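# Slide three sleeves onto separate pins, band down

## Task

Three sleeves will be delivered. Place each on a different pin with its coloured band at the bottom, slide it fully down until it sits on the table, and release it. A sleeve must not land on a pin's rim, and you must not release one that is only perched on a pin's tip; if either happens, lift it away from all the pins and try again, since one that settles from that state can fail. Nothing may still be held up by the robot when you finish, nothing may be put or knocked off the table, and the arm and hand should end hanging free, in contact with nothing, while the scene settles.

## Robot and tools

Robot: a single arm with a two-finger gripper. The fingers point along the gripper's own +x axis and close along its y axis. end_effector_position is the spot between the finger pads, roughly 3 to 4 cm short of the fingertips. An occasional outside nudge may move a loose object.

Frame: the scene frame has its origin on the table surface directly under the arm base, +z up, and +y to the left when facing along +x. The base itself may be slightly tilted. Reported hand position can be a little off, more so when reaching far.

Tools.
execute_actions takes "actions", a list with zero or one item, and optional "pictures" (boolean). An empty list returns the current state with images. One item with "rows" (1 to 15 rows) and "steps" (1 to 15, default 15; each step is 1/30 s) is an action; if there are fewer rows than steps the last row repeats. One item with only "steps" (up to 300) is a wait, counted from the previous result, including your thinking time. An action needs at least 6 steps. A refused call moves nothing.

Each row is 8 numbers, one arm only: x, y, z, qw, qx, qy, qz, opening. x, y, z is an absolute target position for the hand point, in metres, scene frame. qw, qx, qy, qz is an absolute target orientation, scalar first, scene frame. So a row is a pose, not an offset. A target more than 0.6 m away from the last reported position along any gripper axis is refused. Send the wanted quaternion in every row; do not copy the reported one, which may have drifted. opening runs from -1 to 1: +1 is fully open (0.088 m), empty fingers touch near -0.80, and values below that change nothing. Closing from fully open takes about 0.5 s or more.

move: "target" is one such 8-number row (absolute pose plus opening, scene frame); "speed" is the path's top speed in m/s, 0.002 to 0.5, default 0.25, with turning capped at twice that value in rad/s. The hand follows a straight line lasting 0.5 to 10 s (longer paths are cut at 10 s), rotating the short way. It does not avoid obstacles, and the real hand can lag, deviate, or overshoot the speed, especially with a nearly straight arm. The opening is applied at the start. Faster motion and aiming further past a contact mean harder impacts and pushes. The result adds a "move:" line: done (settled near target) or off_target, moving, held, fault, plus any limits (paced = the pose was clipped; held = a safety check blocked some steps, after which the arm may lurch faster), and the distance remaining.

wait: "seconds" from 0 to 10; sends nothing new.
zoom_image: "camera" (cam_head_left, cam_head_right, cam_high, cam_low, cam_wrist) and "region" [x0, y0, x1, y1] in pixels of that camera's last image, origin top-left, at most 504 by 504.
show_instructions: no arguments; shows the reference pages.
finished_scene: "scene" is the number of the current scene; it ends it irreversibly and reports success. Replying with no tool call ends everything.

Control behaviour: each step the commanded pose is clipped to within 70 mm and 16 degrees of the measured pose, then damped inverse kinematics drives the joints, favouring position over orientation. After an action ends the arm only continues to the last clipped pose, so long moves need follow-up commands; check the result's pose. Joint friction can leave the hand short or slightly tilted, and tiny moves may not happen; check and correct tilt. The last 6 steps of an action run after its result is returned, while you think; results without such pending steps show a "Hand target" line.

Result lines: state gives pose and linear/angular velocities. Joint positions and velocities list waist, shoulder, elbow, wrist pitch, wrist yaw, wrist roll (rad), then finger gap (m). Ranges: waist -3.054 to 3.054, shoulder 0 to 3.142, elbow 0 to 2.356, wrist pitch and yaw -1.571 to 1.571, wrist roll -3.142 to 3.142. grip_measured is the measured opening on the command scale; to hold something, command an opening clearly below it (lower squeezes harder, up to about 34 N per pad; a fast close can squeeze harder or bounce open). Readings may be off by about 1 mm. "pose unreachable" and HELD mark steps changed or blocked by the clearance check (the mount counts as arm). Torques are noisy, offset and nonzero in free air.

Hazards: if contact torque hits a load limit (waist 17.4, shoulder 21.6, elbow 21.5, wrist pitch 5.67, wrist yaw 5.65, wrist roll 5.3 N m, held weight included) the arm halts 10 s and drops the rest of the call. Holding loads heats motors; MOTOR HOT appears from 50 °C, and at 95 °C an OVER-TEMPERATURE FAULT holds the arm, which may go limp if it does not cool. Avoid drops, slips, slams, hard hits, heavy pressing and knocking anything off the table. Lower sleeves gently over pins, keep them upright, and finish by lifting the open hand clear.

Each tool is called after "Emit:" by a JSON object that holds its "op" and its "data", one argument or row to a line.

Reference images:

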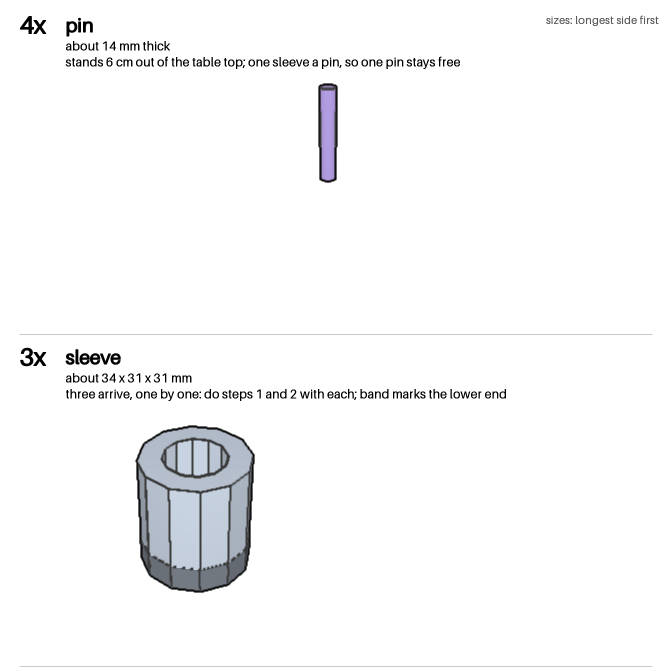

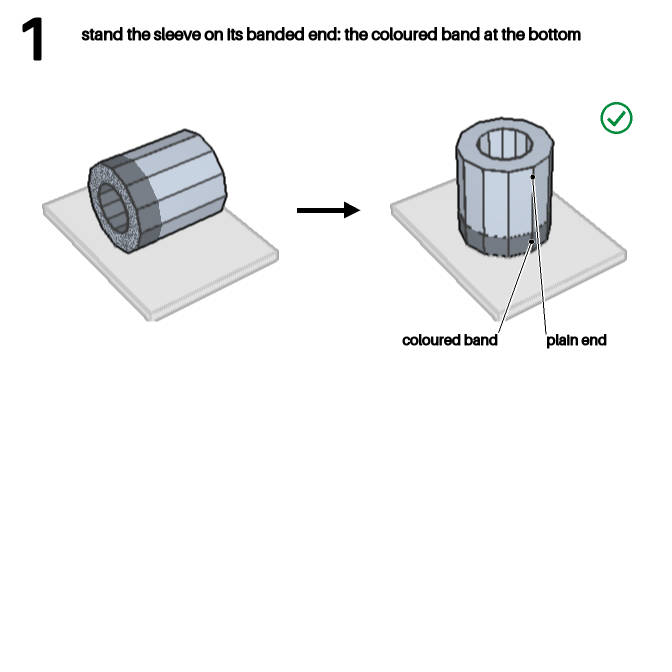

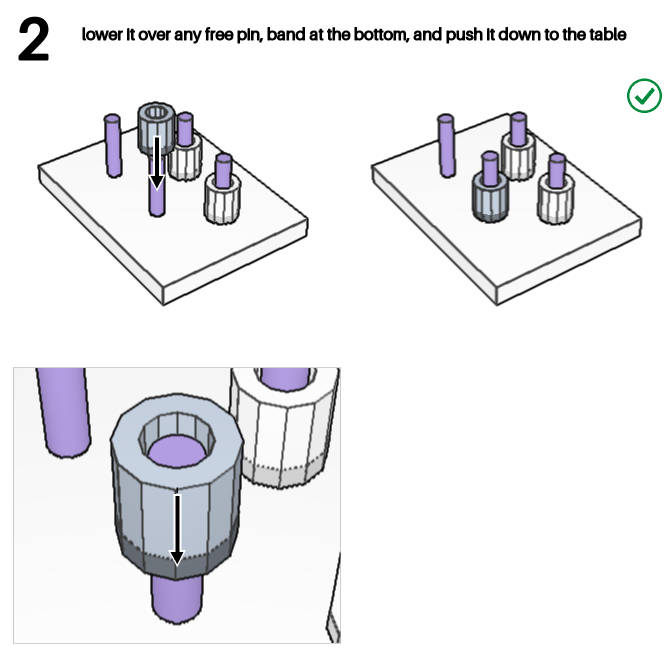

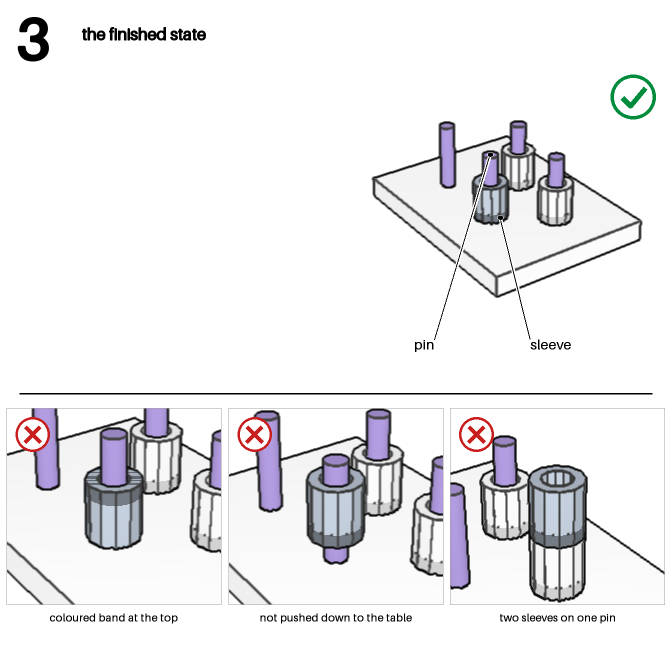

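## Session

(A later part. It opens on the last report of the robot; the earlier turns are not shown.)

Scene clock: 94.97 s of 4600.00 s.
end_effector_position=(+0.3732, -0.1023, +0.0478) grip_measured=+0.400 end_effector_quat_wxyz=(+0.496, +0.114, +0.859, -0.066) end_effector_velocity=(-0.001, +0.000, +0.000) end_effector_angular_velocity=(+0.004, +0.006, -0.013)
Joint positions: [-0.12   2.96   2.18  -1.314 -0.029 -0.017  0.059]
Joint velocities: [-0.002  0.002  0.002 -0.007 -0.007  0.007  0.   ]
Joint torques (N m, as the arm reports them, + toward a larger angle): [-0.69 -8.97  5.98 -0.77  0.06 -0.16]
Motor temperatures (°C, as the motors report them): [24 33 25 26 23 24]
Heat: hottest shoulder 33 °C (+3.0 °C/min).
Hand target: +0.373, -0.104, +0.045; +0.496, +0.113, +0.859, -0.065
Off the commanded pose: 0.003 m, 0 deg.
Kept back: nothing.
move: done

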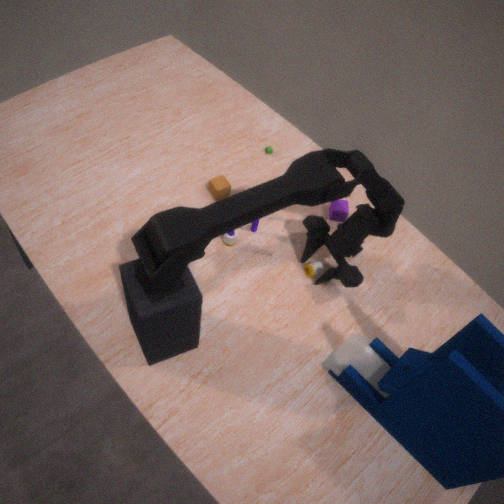

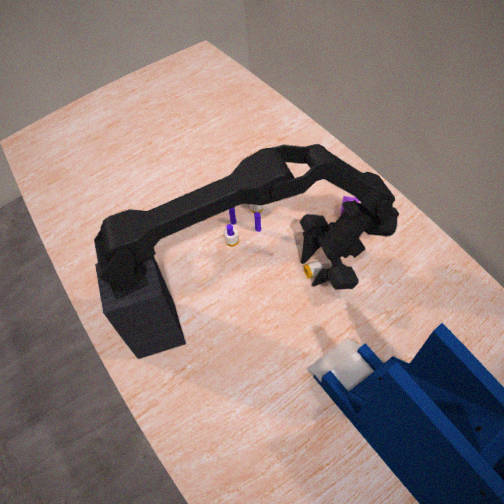

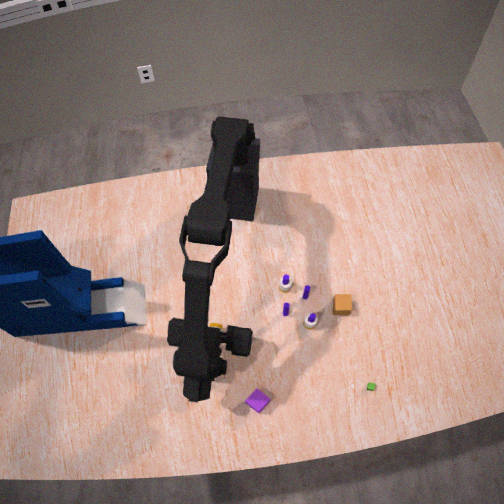

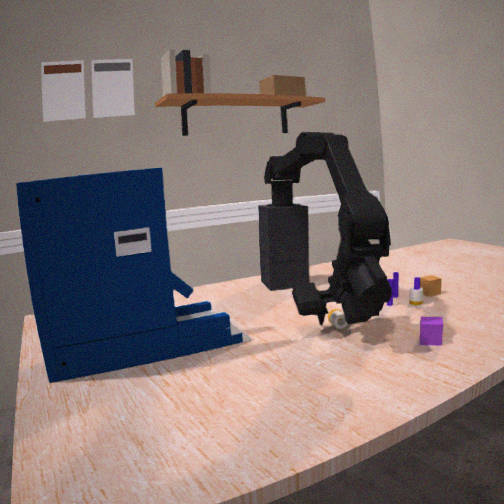

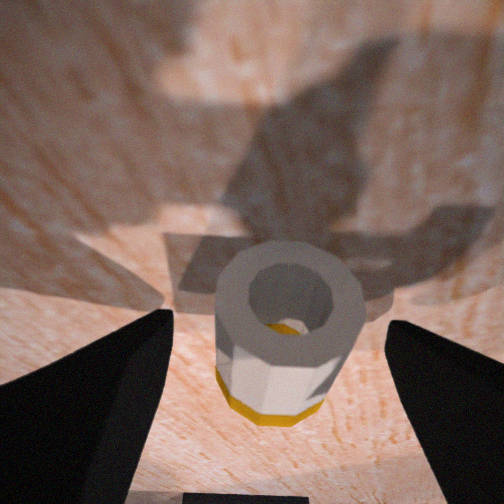

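Emit:
{"op": "execute_actions", "data": {
  "actions": [
    {"rows":[[0.377,-0.105,0.043,0.4957,0.113,0.8586,-0.0653,0.4],[0.377,-0.105,0.043,0.4957,0.113,0.8586,-0.0653,0.4],[0.377,-0.105,0.043,0.4957,0.113,0.8586,-0.0653,0.4],[0.377,-0.105,0.043,0.4957,0.113,0.8586,-0.0653,0.3],[0.377,-0.105,0.043,0.4957,0.113,0.8586,-0.0653,0.2],[0.377,-0.105,0.043,0.4957,0.113,0.8586,-0.0653,0.1],[0.377,-0.105,0.043,0.4957,0.113,0.8586,-0.0653,0.0],[0.377,-0.105,0.043,0.4957,0.113,0.8586,-0.0653,-0.1],[0.377,-0.105,0.043,0.4957,0.113,0.8586,-0.0653,-0.2],[0.377,-0.105,0.043,0.4957,0.113,0.8586,-0.0653,-0.3],[0.377,-0.105,0.043,0.4957,0.113,0.8586,-0.0653,-0.45]],"steps":15}
  ]
}}

Emit:
{"op": "move", "data": {
  "target": [0.375,-0.104,0.10,0.4957,0.113,0.8586,-0.0653,-0.45],
  "speed": 0.15
}}

Emit:
{"op": "move", "data": {
  "target": [0.425,-0.114,0.065,0.9587,0.0332,0.2524,-0.1262,-0.45],
  "speed": 0.35
}}

Scene clock: 95.70 s of 4600.00 s.
end_effector_position=(+0.3770, -0.1034, +0.0453) grip_measured=+0.092 end_effector_quat_wxyz=(+0.497, +0.113, +0.858, -0.066) end_effector_velocity=(-0.001, +0.000, -0.001) end_effector_angular_velocity=(+0.015, +0.018, -0.000)
Joint positions: [-0.12   2.985  2.223 -1.33  -0.029 -0.017  0.044]
Joint velocities: [-0.002  0.027  0.042 -0.037 -0.007 -0.007 -0.122]
Joint torques (N m, as the arm reports them, + toward a larger angle): [-0.67 -9.07  5.97 -1.12  0.05 -0.15]
Motor temperatures (°C, as the motors report them): [24 33 25 26 23 24]
Heat: hottest shoulder 33 °C (+2.0 °C/min).
Steps of this call (steps 1 to 13: nothing new was sent; steps 14 to 22: the first 9 steps of this action). Readings (end_effector_position):
14: (+0.3734, -0.1023, +0.0474)
15: (+0.3745, -0.1026, +0.0468)
17: (+0.3765, -0.1032, +0.0458)
21: (+0.3771, -0.1035, +0.0454)
22: the state above

Scene clock: 97.03 s of 4600.00 s.
end_effector_position=(+0.3742, -0.1022, +0.0942) grip_measured=-0.191 end_effector_quat_wxyz=(+0.493, +0.115, +0.860, -0.067) end_effector_velocity=(-0.004, +0.001, +0.003) end_effector_angular_velocity=(+0.023, +0.016, +0.012)
Joint positions: [-0.123  2.848  2.143 -1.396 -0.029 -0.017  0.03 ]
Joint velocities: [-0.002 -0.002 -0.002 -0.022 -0.007 -0.022 -0.   ]
Joint torques (N m, as the arm reports them, + toward a larger angle): [ -0.69 -11.57   4.52  -1.15   0.1   -0.21]
Motor temperatures (°C, as the motors report them): [24 34 25 26 23 24]
Heat: hottest shoulder 34 °C (+3.0 °C/min).
Hand target: +0.375, -0.104, +0.100; +0.496, +0.113, +0.859, -0.065
Off your previous action's commanded pose: 0.003 m, 0 deg at its last step (step 6 of this call).
Off the commanded pose: 0.006 m, 0 deg.
Kept back: nothing.
move: done

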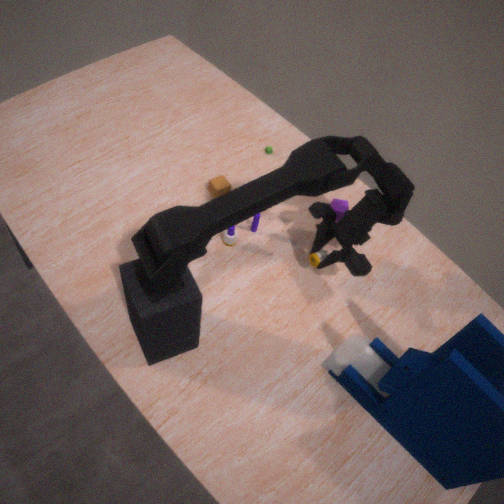

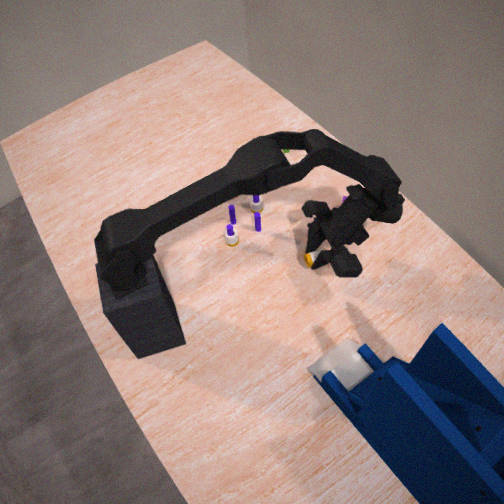

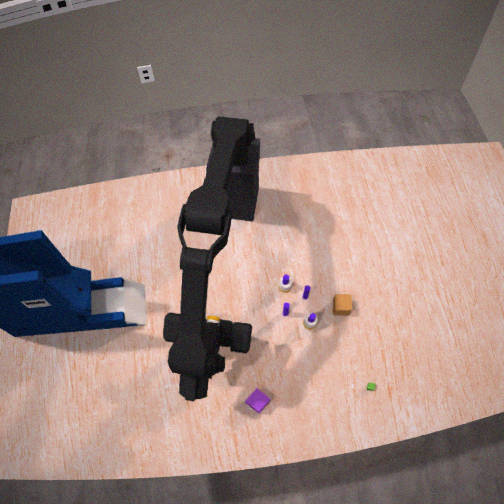

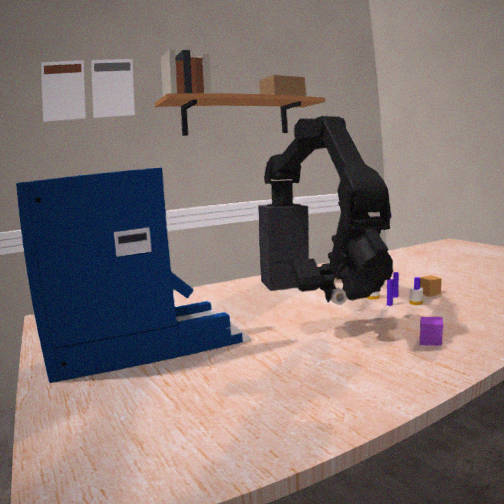

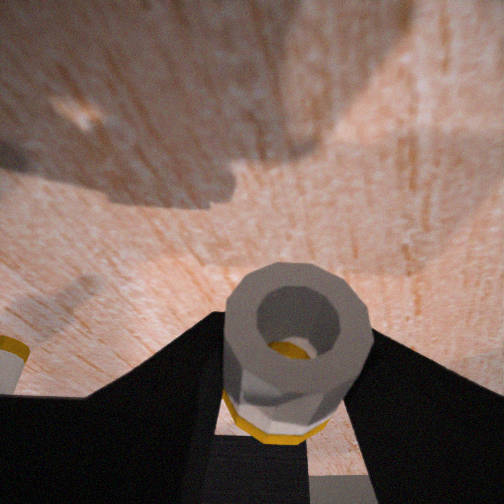

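Scene clock: 99.97 s of 4600.00 s.
end_effector_position=(+0.4242, -0.1143, +0.0664) grip_measured=-0.191 end_effector_quat_wxyz=(+0.958, +0.032, +0.255, -0.129) end_effector_velocity=(-0.001, +0.000, -0.003) end_effector_angular_velocity=(-0.002, +0.003, +0.007)
Joint positions: [-0.108  2.721  0.866  1.337 -0.003  0.034  0.03 ]
Joint velocities: [-0.002  0.012  0.002  0.007 -0.007 -0.007 -0.   ]
Joint torques (N m, as the arm reports them, + toward a larger angle): [-0.02 -6.6   3.21  2.15  0.16  0.19]
Motor temperatures (°C, as the motors report them): [24 34 25 26 23 24]
Heat: hottest shoulder 34 °C (+3.0 °C/min).
Hand target: +0.425, -0.114, +0.065; +0.958, +0.035, +0.252, -0.131
Off the commanded pose: 0.002 m, 0 deg.
Kept back: nothing.
move: done

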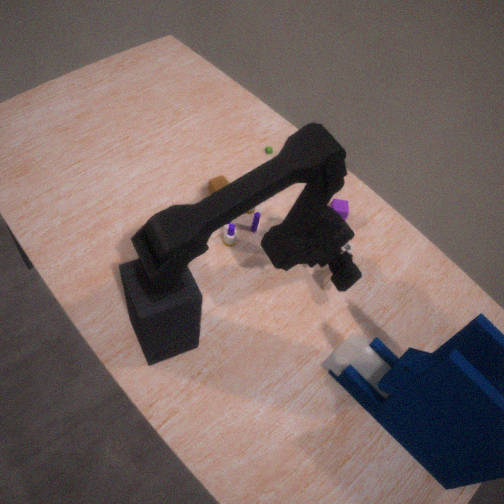

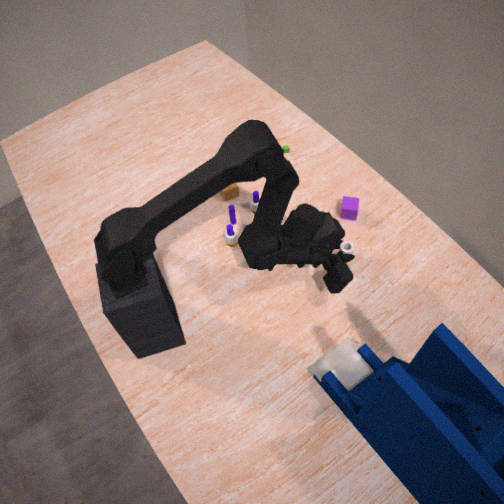

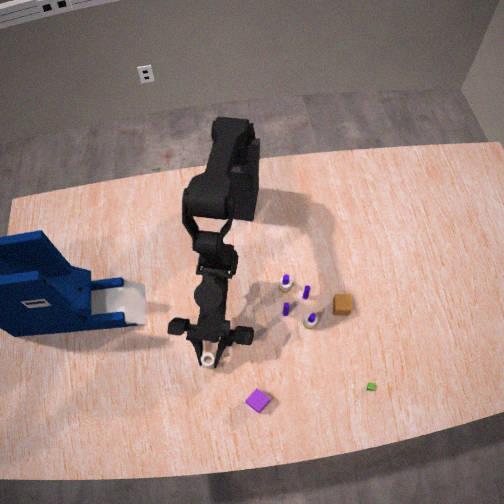

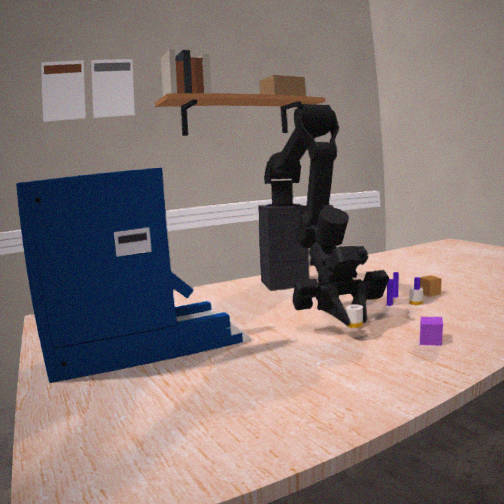

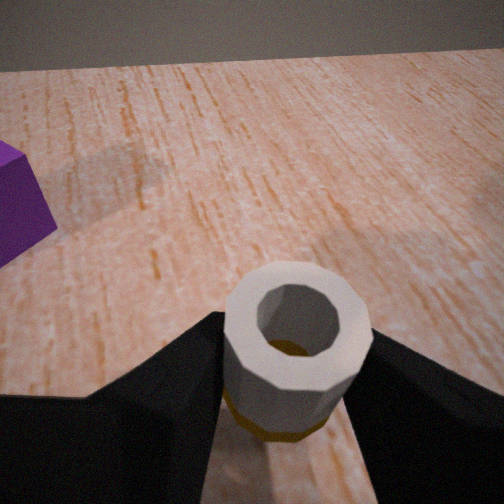

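Grasp is ~2 mm lower than before; target z 0.036.

Emit:
{"op": "move", "data": {
  "target": [0.425,-0.114,0.036,0.9587,0.0332,0.2524,-0.1262,-0.45],
  "speed": 0.05
}}

Emit:
{"op": "zoom_image", "data": {
  "camera": "cam_low",
  "region": [310,290,400,360]
}}

Scene clock: 101.13 s of 4600.00 s.
end_effector_position=(+0.4242, -0.1153, +0.0377) grip_measured=-0.191 end_effector_quat_wxyz=(+0.958, +0.032, +0.254, -0.129) end_effector_velocity=(+0.005, -0.001, +0.000) end_effector_angular_velocity=(-0.004, -0.006, +0.008)
Joint positions: [-0.108  2.842  0.943  1.382 -0.003  0.034  0.03 ]
Joint velocities: [-0.002  0.002  0.017 -0.007 -0.007 -0.007  0.   ]
Joint torques (N m, as the arm reports them, + toward a larger angle): [-0.15 -6.6   2.94  2.14 -0.11  0.03]
Motor temperatures (°C, as the motors report them): [24 34 25 27 23 24]
Heat: hottest shoulder 34 °C (+3.0 °C/min).
Hand target: +0.425, -0.114, +0.036; +0.959, +0.033, +0.252, -0.126
Off the commanded pose: 0.002 m, 0 deg.
Kept back: nothing.
move: done

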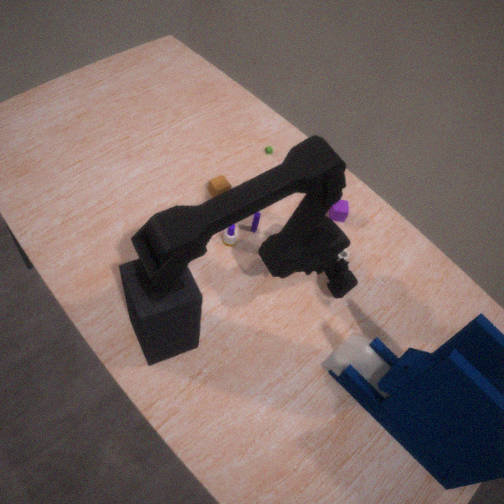

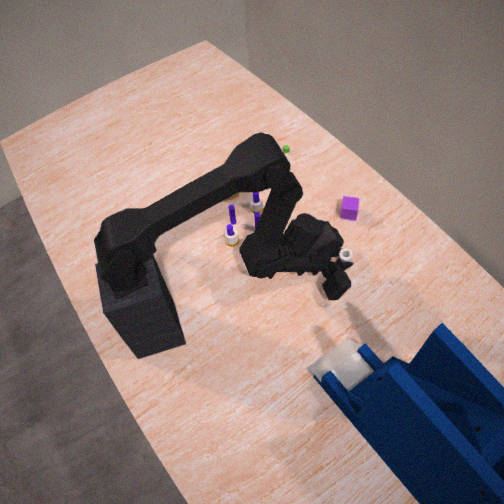

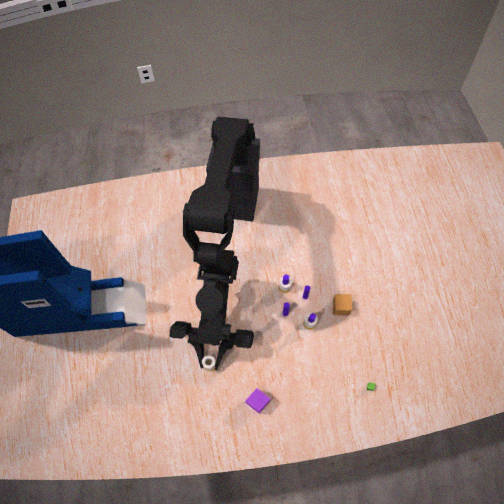

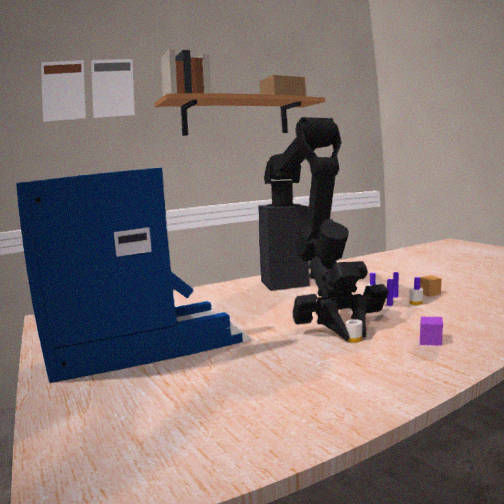

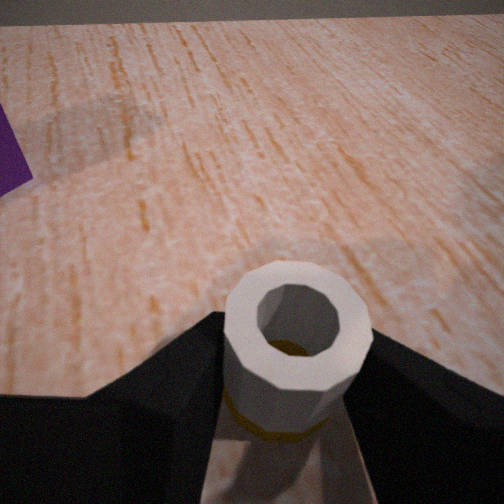

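Region (310, 290, 400, 360) of cam_low's 504x504 image, scaled by 5.600, with more detail than that image has.

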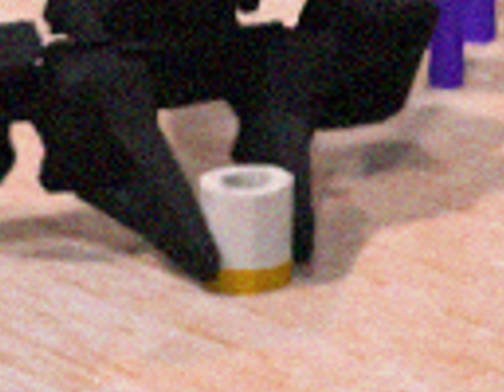

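Emit:
{"op": "execute_actions", "data": {
  "actions": [
    {"rows":[[0.425,-0.114,0.035,0.9587,0.0332,0.2524,-0.1262,-0.45],[0.425,-0.114,0.034,0.9587,0.0332,0.2524,-0.1262,-0.45],[0.425,-0.114,0.034,0.9587,0.0332,0.2524,-0.1262,-0.45],[0.425,-0.114,0.034,0.9587,0.0332,0.2524,-0.1262,-0.45],[0.425,-0.114,0.034,0.9587,0.0332,0.2524,-0.1262,-0.2],[0.425,-0.114,0.034,0.9587,0.0332,0.2524,-0.1262,-0.1],[0.425,-0.114,0.034,0.9587,0.0332,0.2524,-0.1262,0.4]],"steps":14}
  ]
}}

Emit:
{"op": "move", "data": {
  "target": [0.446,-0.122,0.066,0.701,0.0923,0.701,-0.0923,0.4],
  "speed": 0.35
}}

Emit:
{"op": "move", "data": {
  "target": [0.446,-0.122,0.054,0.701,0.0923,0.701,-0.0923,0.4],
  "speed": 0.08
}}

Scene clock: 101.70 s of 4600.00 s.
end_effector_position=(+0.4253, -0.1156, +0.0370) grip_measured=-0.113 end_effector_quat_wxyz=(+0.959, +0.032, +0.251, -0.129) end_effector_velocity=(-0.001, +0.002, -0.007) end_effector_angular_velocity=(+0.007, +0.011, +0.020)
Joint positions: [-0.108  2.848  0.95   1.387 -0.003  0.034  0.033]
Joint velocities: [-0.002  0.017  0.012 -0.007 -0.022 -0.007  0.132]
Joint torques (N m, as the arm reports them, + toward a larger angle): [-0.13 -6.46  2.8   2.   -0.1   0.04]
Motor temperatures (°C, as the motors report them): [24 34 25 27 23 24]
Heat: hottest shoulder 34 °C (+3.0 °C/min).
Steps of this call (steps 1 to 9: nothing new was sent; steps 10 to 17: the first 8 steps of this action). Readings (end_effector_position):
10: (+0.4245, -0.1154, +0.0375)
11: (+0.4246, -0.1154, +0.0374)
13: (+0.4250, -0.1155, +0.0373)
17: the state above

Scene clock: 104.50 s of 4600.00 s.
end_effector_position=(+0.4451, -0.1205, +0.0681) grip_measured=+0.400 end_effector_quat_wxyz=(+0.702, +0.089, +0.700, -0.094) end_effector_velocity=(-0.005, +0.001, -0.002) end_effector_angular_velocity=(+0.015, +0.029, +0.004)
Joint positions: [-0.119  2.685  1.812 -0.695 -0.028 -0.003  0.059]
Joint velocities: [-0.002  0.012  0.017 -0.037 -0.007 -0.007 -0.   ]
Joint torques (N m, as the arm reports them, + toward a larger angle): [-0.72 -9.05  6.61 -0.01 -0.14 -0.22]
Motor temperatures (°C, as the motors report them): [24 34 25 27 23 24]
Heat: hottest shoulder 34 °C (+2.0 °C/min).
Hand target: +0.446, -0.122, +0.066; +0.701, +0.089, +0.701, -0.091
Off your previous action's commanded pose: 0.002 m, 0 deg at its last step (step 6 of this call).
Off the commanded pose: 0.003 m, 0 deg.
Kept back: nothing.
move: done

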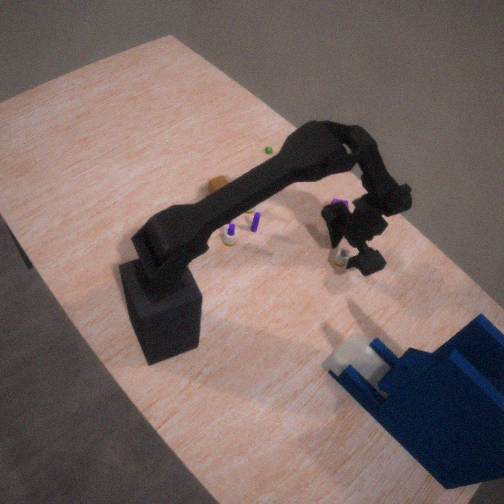

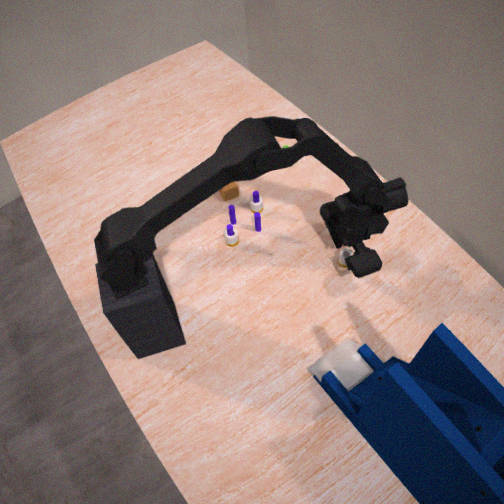

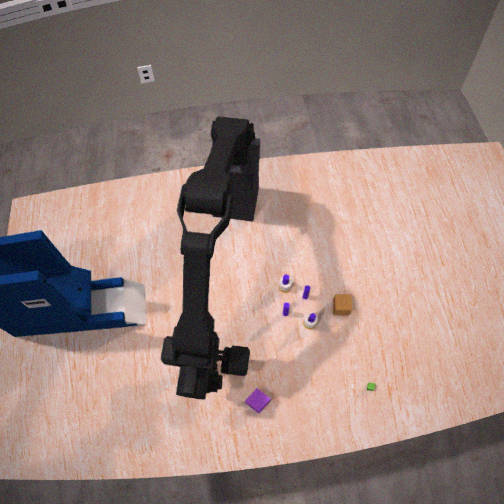

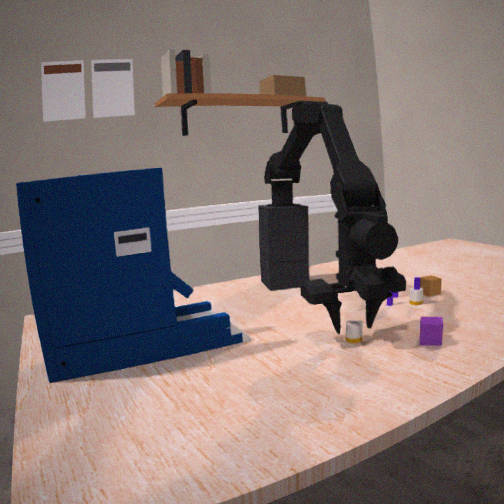

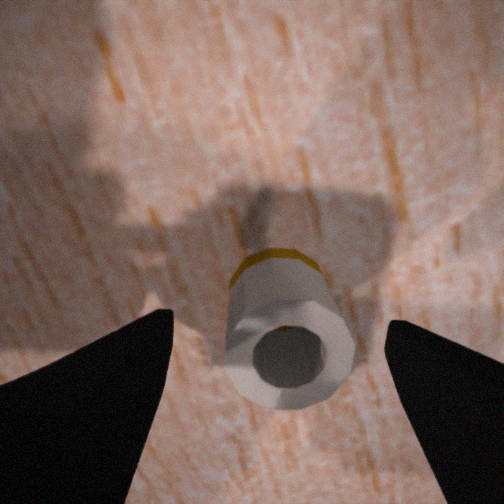

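Scene clock: 105.27 s of 4600.00 s.
end_effector_position=(+0.4437, -0.1204, +0.0556) grip_measured=+0.400 end_effector_quat_wxyz=(+0.699, +0.090, +0.703, -0.093) end_effector_velocity=(+0.008, -0.002, +0.005) end_effector_angular_velocity=(+0.014, -0.032, +0.001)
Joint positions: [-0.119  2.719  1.824 -0.681 -0.03  -0.004  0.059]
Joint velocities: [-0.007 -0.002  0.017  0.007 -0.022 -0.007 -0.   ]
Joint torques (N m, as the arm reports them, + toward a larger angle): [-0.71 -9.14  6.59  0.43 -0.14 -0.03]
Motor temperatures (°C, as the motors report them): [24 34 25 27 23 24]
Heat: hottest shoulder 34 °C (+2.0 °C/min).
Hand target: +0.446, -0.122, +0.054; +0.701, +0.092, +0.701, -0.092
Off the commanded pose: 0.003 m, 0 deg.
Kept back: nothing.
move: done

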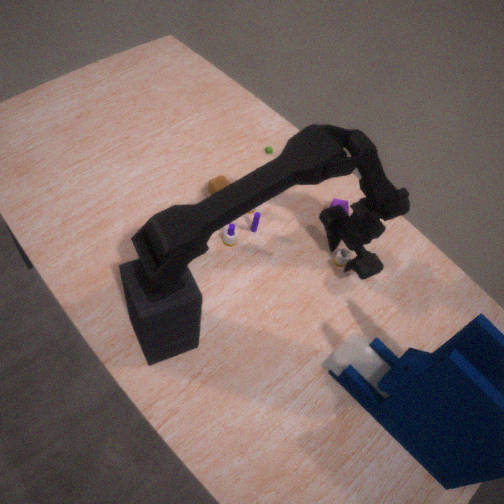

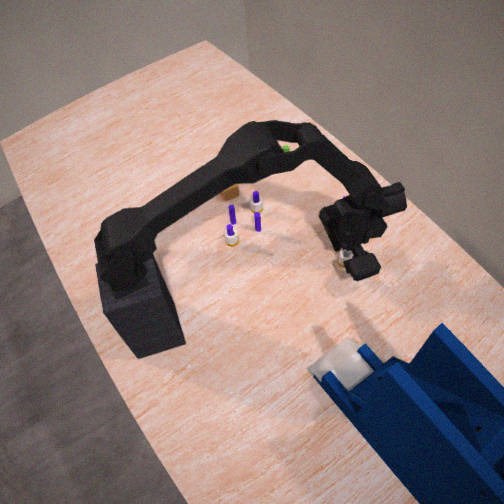

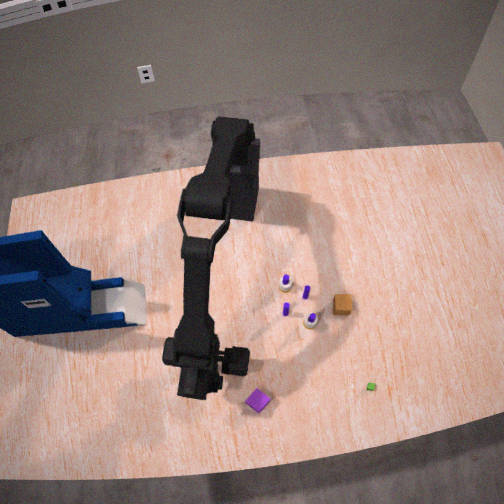

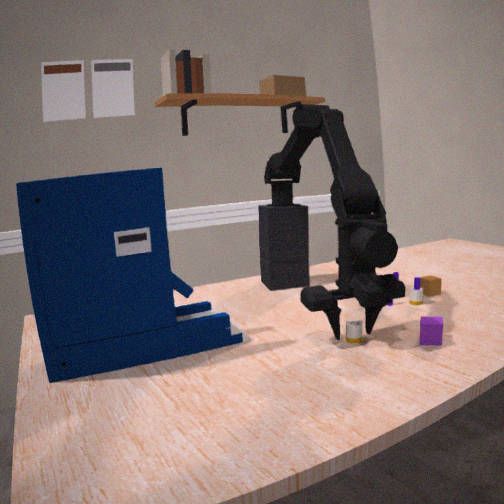

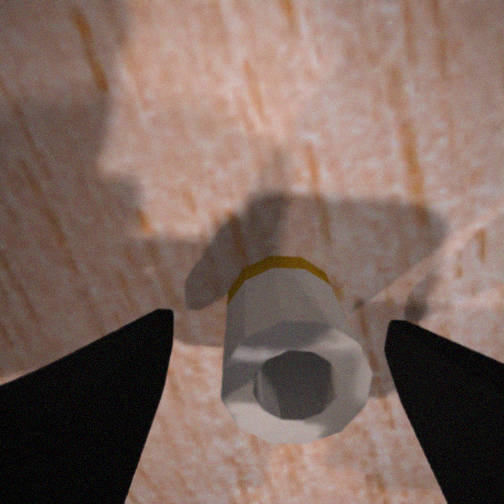

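Emit:
{"op": "move", "data": {
  "target": [0.445,-0.121,0.054,0.701,0.0923,0.701,-0.0923,-0.45]
}}

Emit:
{"op": "move", "data": {
  "target": [0.42,-0.07,0.14,0.66,0.25,0.66,-0.25,-0.45],
  "speed": 0.25
}}

Emit:
{"op": "move", "data": {
  "target": [0.334,0.078,0.122,0.5964,0.3799,0.5964,-0.3799,-0.45],
  "speed": 0.2
}}

Emit:
{"op": "zoom_image", "data": {
  "camera": "cam_low",
  "region": [345,235,435,315]
}}

Scene clock: 106.23 s of 4600.00 s.
end_effector_position=(+0.4451, -0.1207, +0.0557) grip_measured=-0.190 end_effector_quat_wxyz=(+0.701, +0.090, +0.701, -0.093) end_effector_velocity=(-0.001, +0.003, +0.001) end_effector_angular_velocity=(+0.023, +0.001, +0.005)
Joint positions: [-0.119  2.719  1.826 -0.677 -0.03  -0.003  0.03 ]
Joint velocities: [-0.002 -0.002 -0.002 -0.007 -0.022 -0.007 -0.   ]
Joint torques (N m, as the arm reports them, + toward a larger angle): [-0.58 -9.53  5.59  0.46 -0.14  0.02]
Motor temperatures (°C, as the motors report them): [24 34 25 27 23 24]
Heat: hottest shoulder 34 °C (+2.0 °C/min).
Hand target: +0.445, -0.121, +0.054; +0.701, +0.093, +0.701, -0.092
Off the commanded pose: 0.002 m, 0 deg.
Kept back: nothing.
move: done

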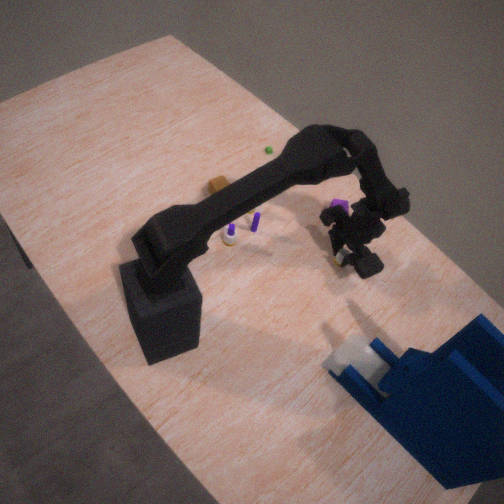

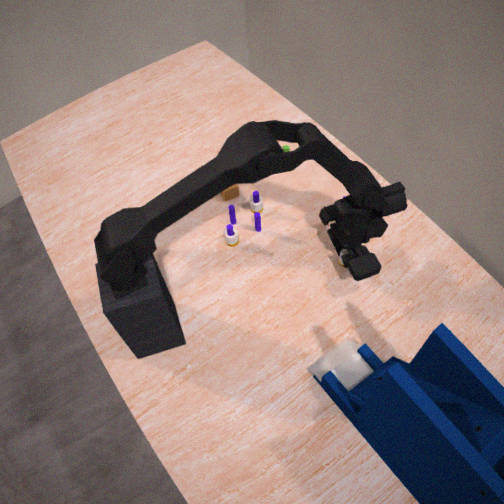

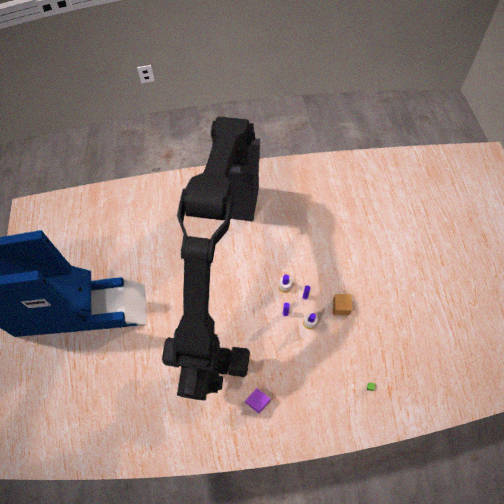

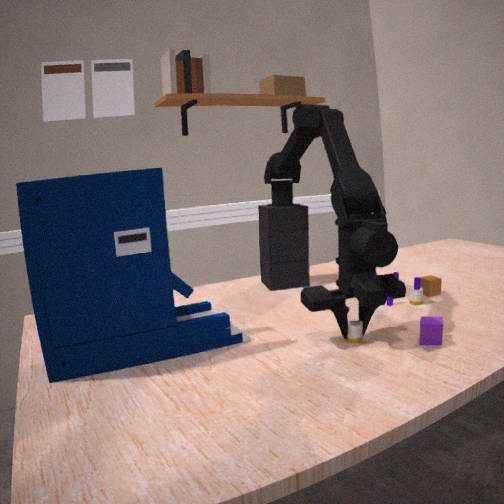

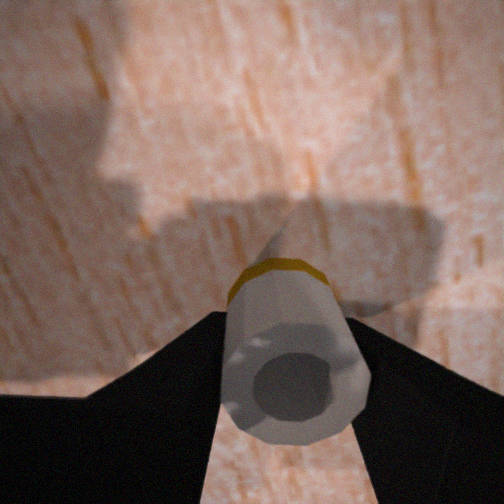

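Scene clock: 107.77 s of 4600.00 s.
end_effector_position=(+0.4189, -0.0719, +0.1341) grip_measured=-0.190 end_effector_quat_wxyz=(+0.659, +0.248, +0.665, -0.250) end_effector_velocity=(+0.001, -0.002, +0.003) end_effector_angular_velocity=(-0.009, -0.011, -0.009)
Joint positions: [-0.031  2.413  1.58  -0.742 -0.032  0.544  0.03 ]
Joint velocities: [-0.002 -0.012 -0.007  0.007  0.007  0.007 -0.   ]
Joint torques (N m, as the arm reports them, + toward a larger angle): [ -0.12 -10.79   4.94  -0.01  -0.07   0.17]
Motor temperatures (°C, as the motors report them): [24 35 25 26 23 24]
Heat: hottest shoulder 35 °C (+2.0 °C/min).
Hand target: +0.419, -0.070, +0.140; +0.661, +0.251, +0.661, -0.250
Off the commanded pose: 0.006 m, 1 deg.
Kept back: nothing.
move: done

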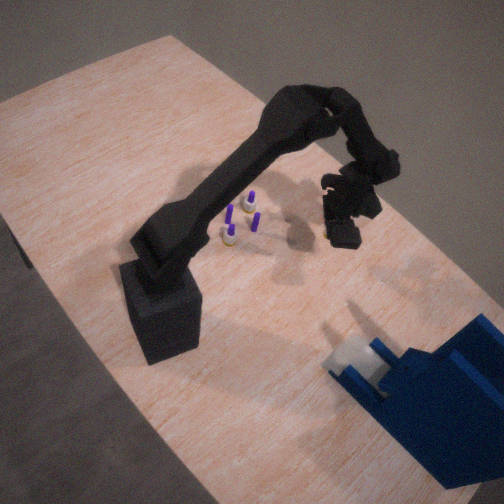

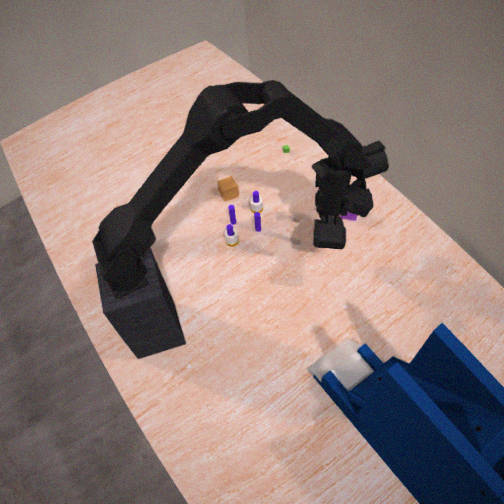

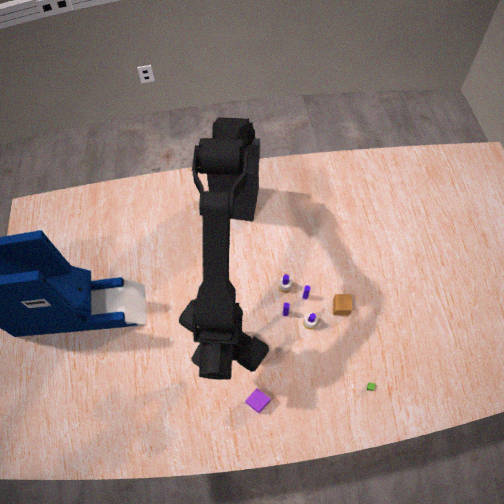

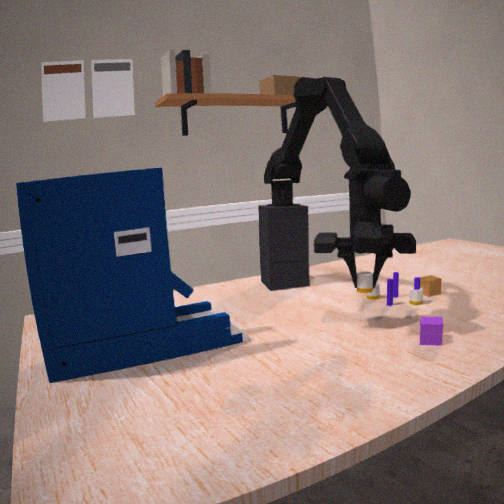

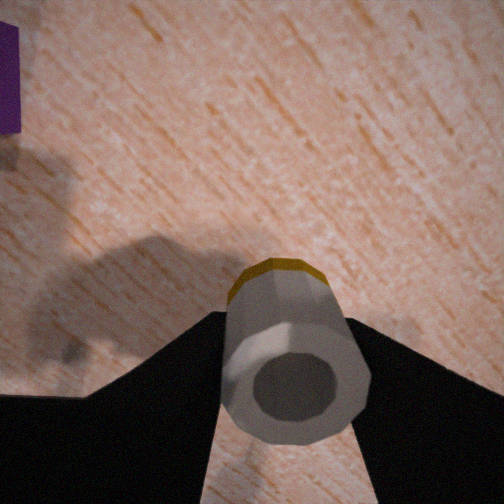

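Scene clock: 109.37 s of 4600.00 s.
end_effector_position=(+0.3334, +0.0766, +0.1183) grip_measured=-0.190 end_effector_quat_wxyz=(+0.594, +0.378, +0.600, -0.379) end_effector_velocity=(-0.004, +0.005, +0.001) end_effector_angular_velocity=(+0.020, +0.012, -0.000)
Joint positions: [ 0.363  2.202  1.108 -0.468 -0.034  1.349  0.03 ]
Joint velocities: [ 0.007 -0.007 -0.007 -0.007 -0.022  0.007 -0.   ]
Joint torques (N m, as the arm reports them, + toward a larger angle): [ 0.05 -8.66  4.14  0.39  0.13  0.18]
Motor temperatures (°C, as the motors report them): [24 35 25 26 23 24]
Heat: hottest shoulder 35 °C (+2.0 °C/min).
Hand target: +0.334, +0.078, +0.122; +0.597, +0.381, +0.596, -0.379
Off the commanded pose: 0.004 m, 1 deg.
Kept back: nothing.
move: done

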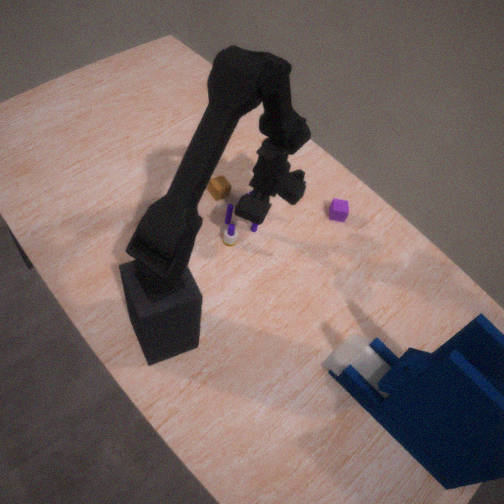

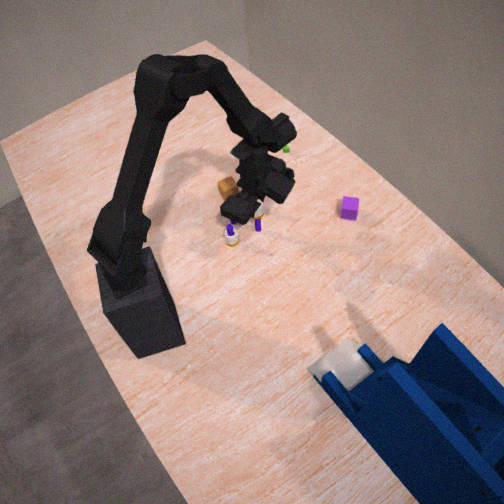

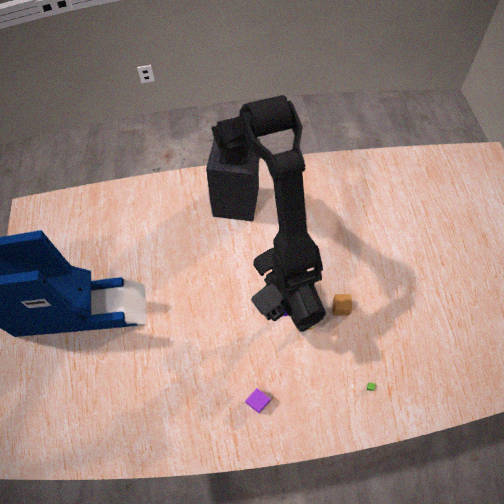

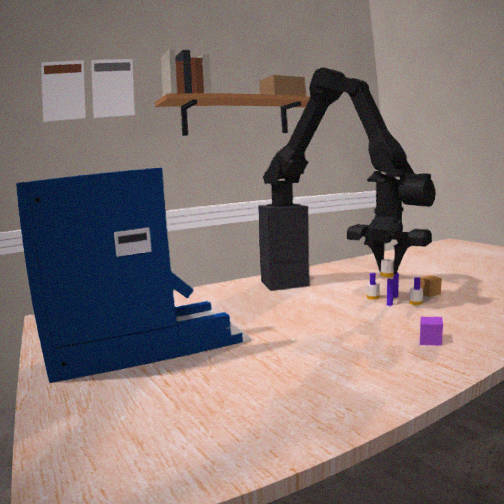

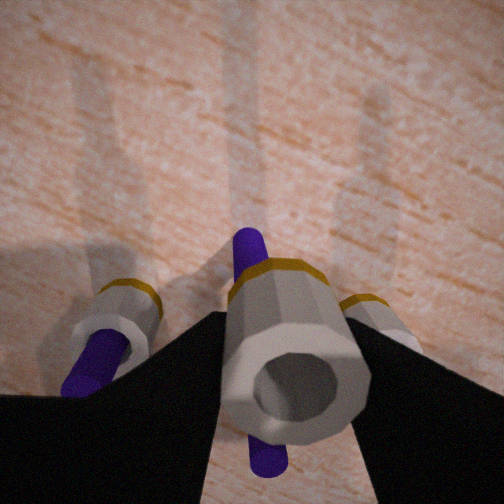

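Region (345, 235, 435, 315) of cam_low's 504x504 image, scaled by 5.600, with more detail than that image has.

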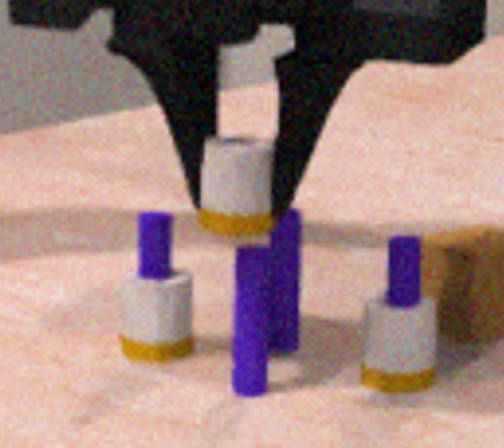

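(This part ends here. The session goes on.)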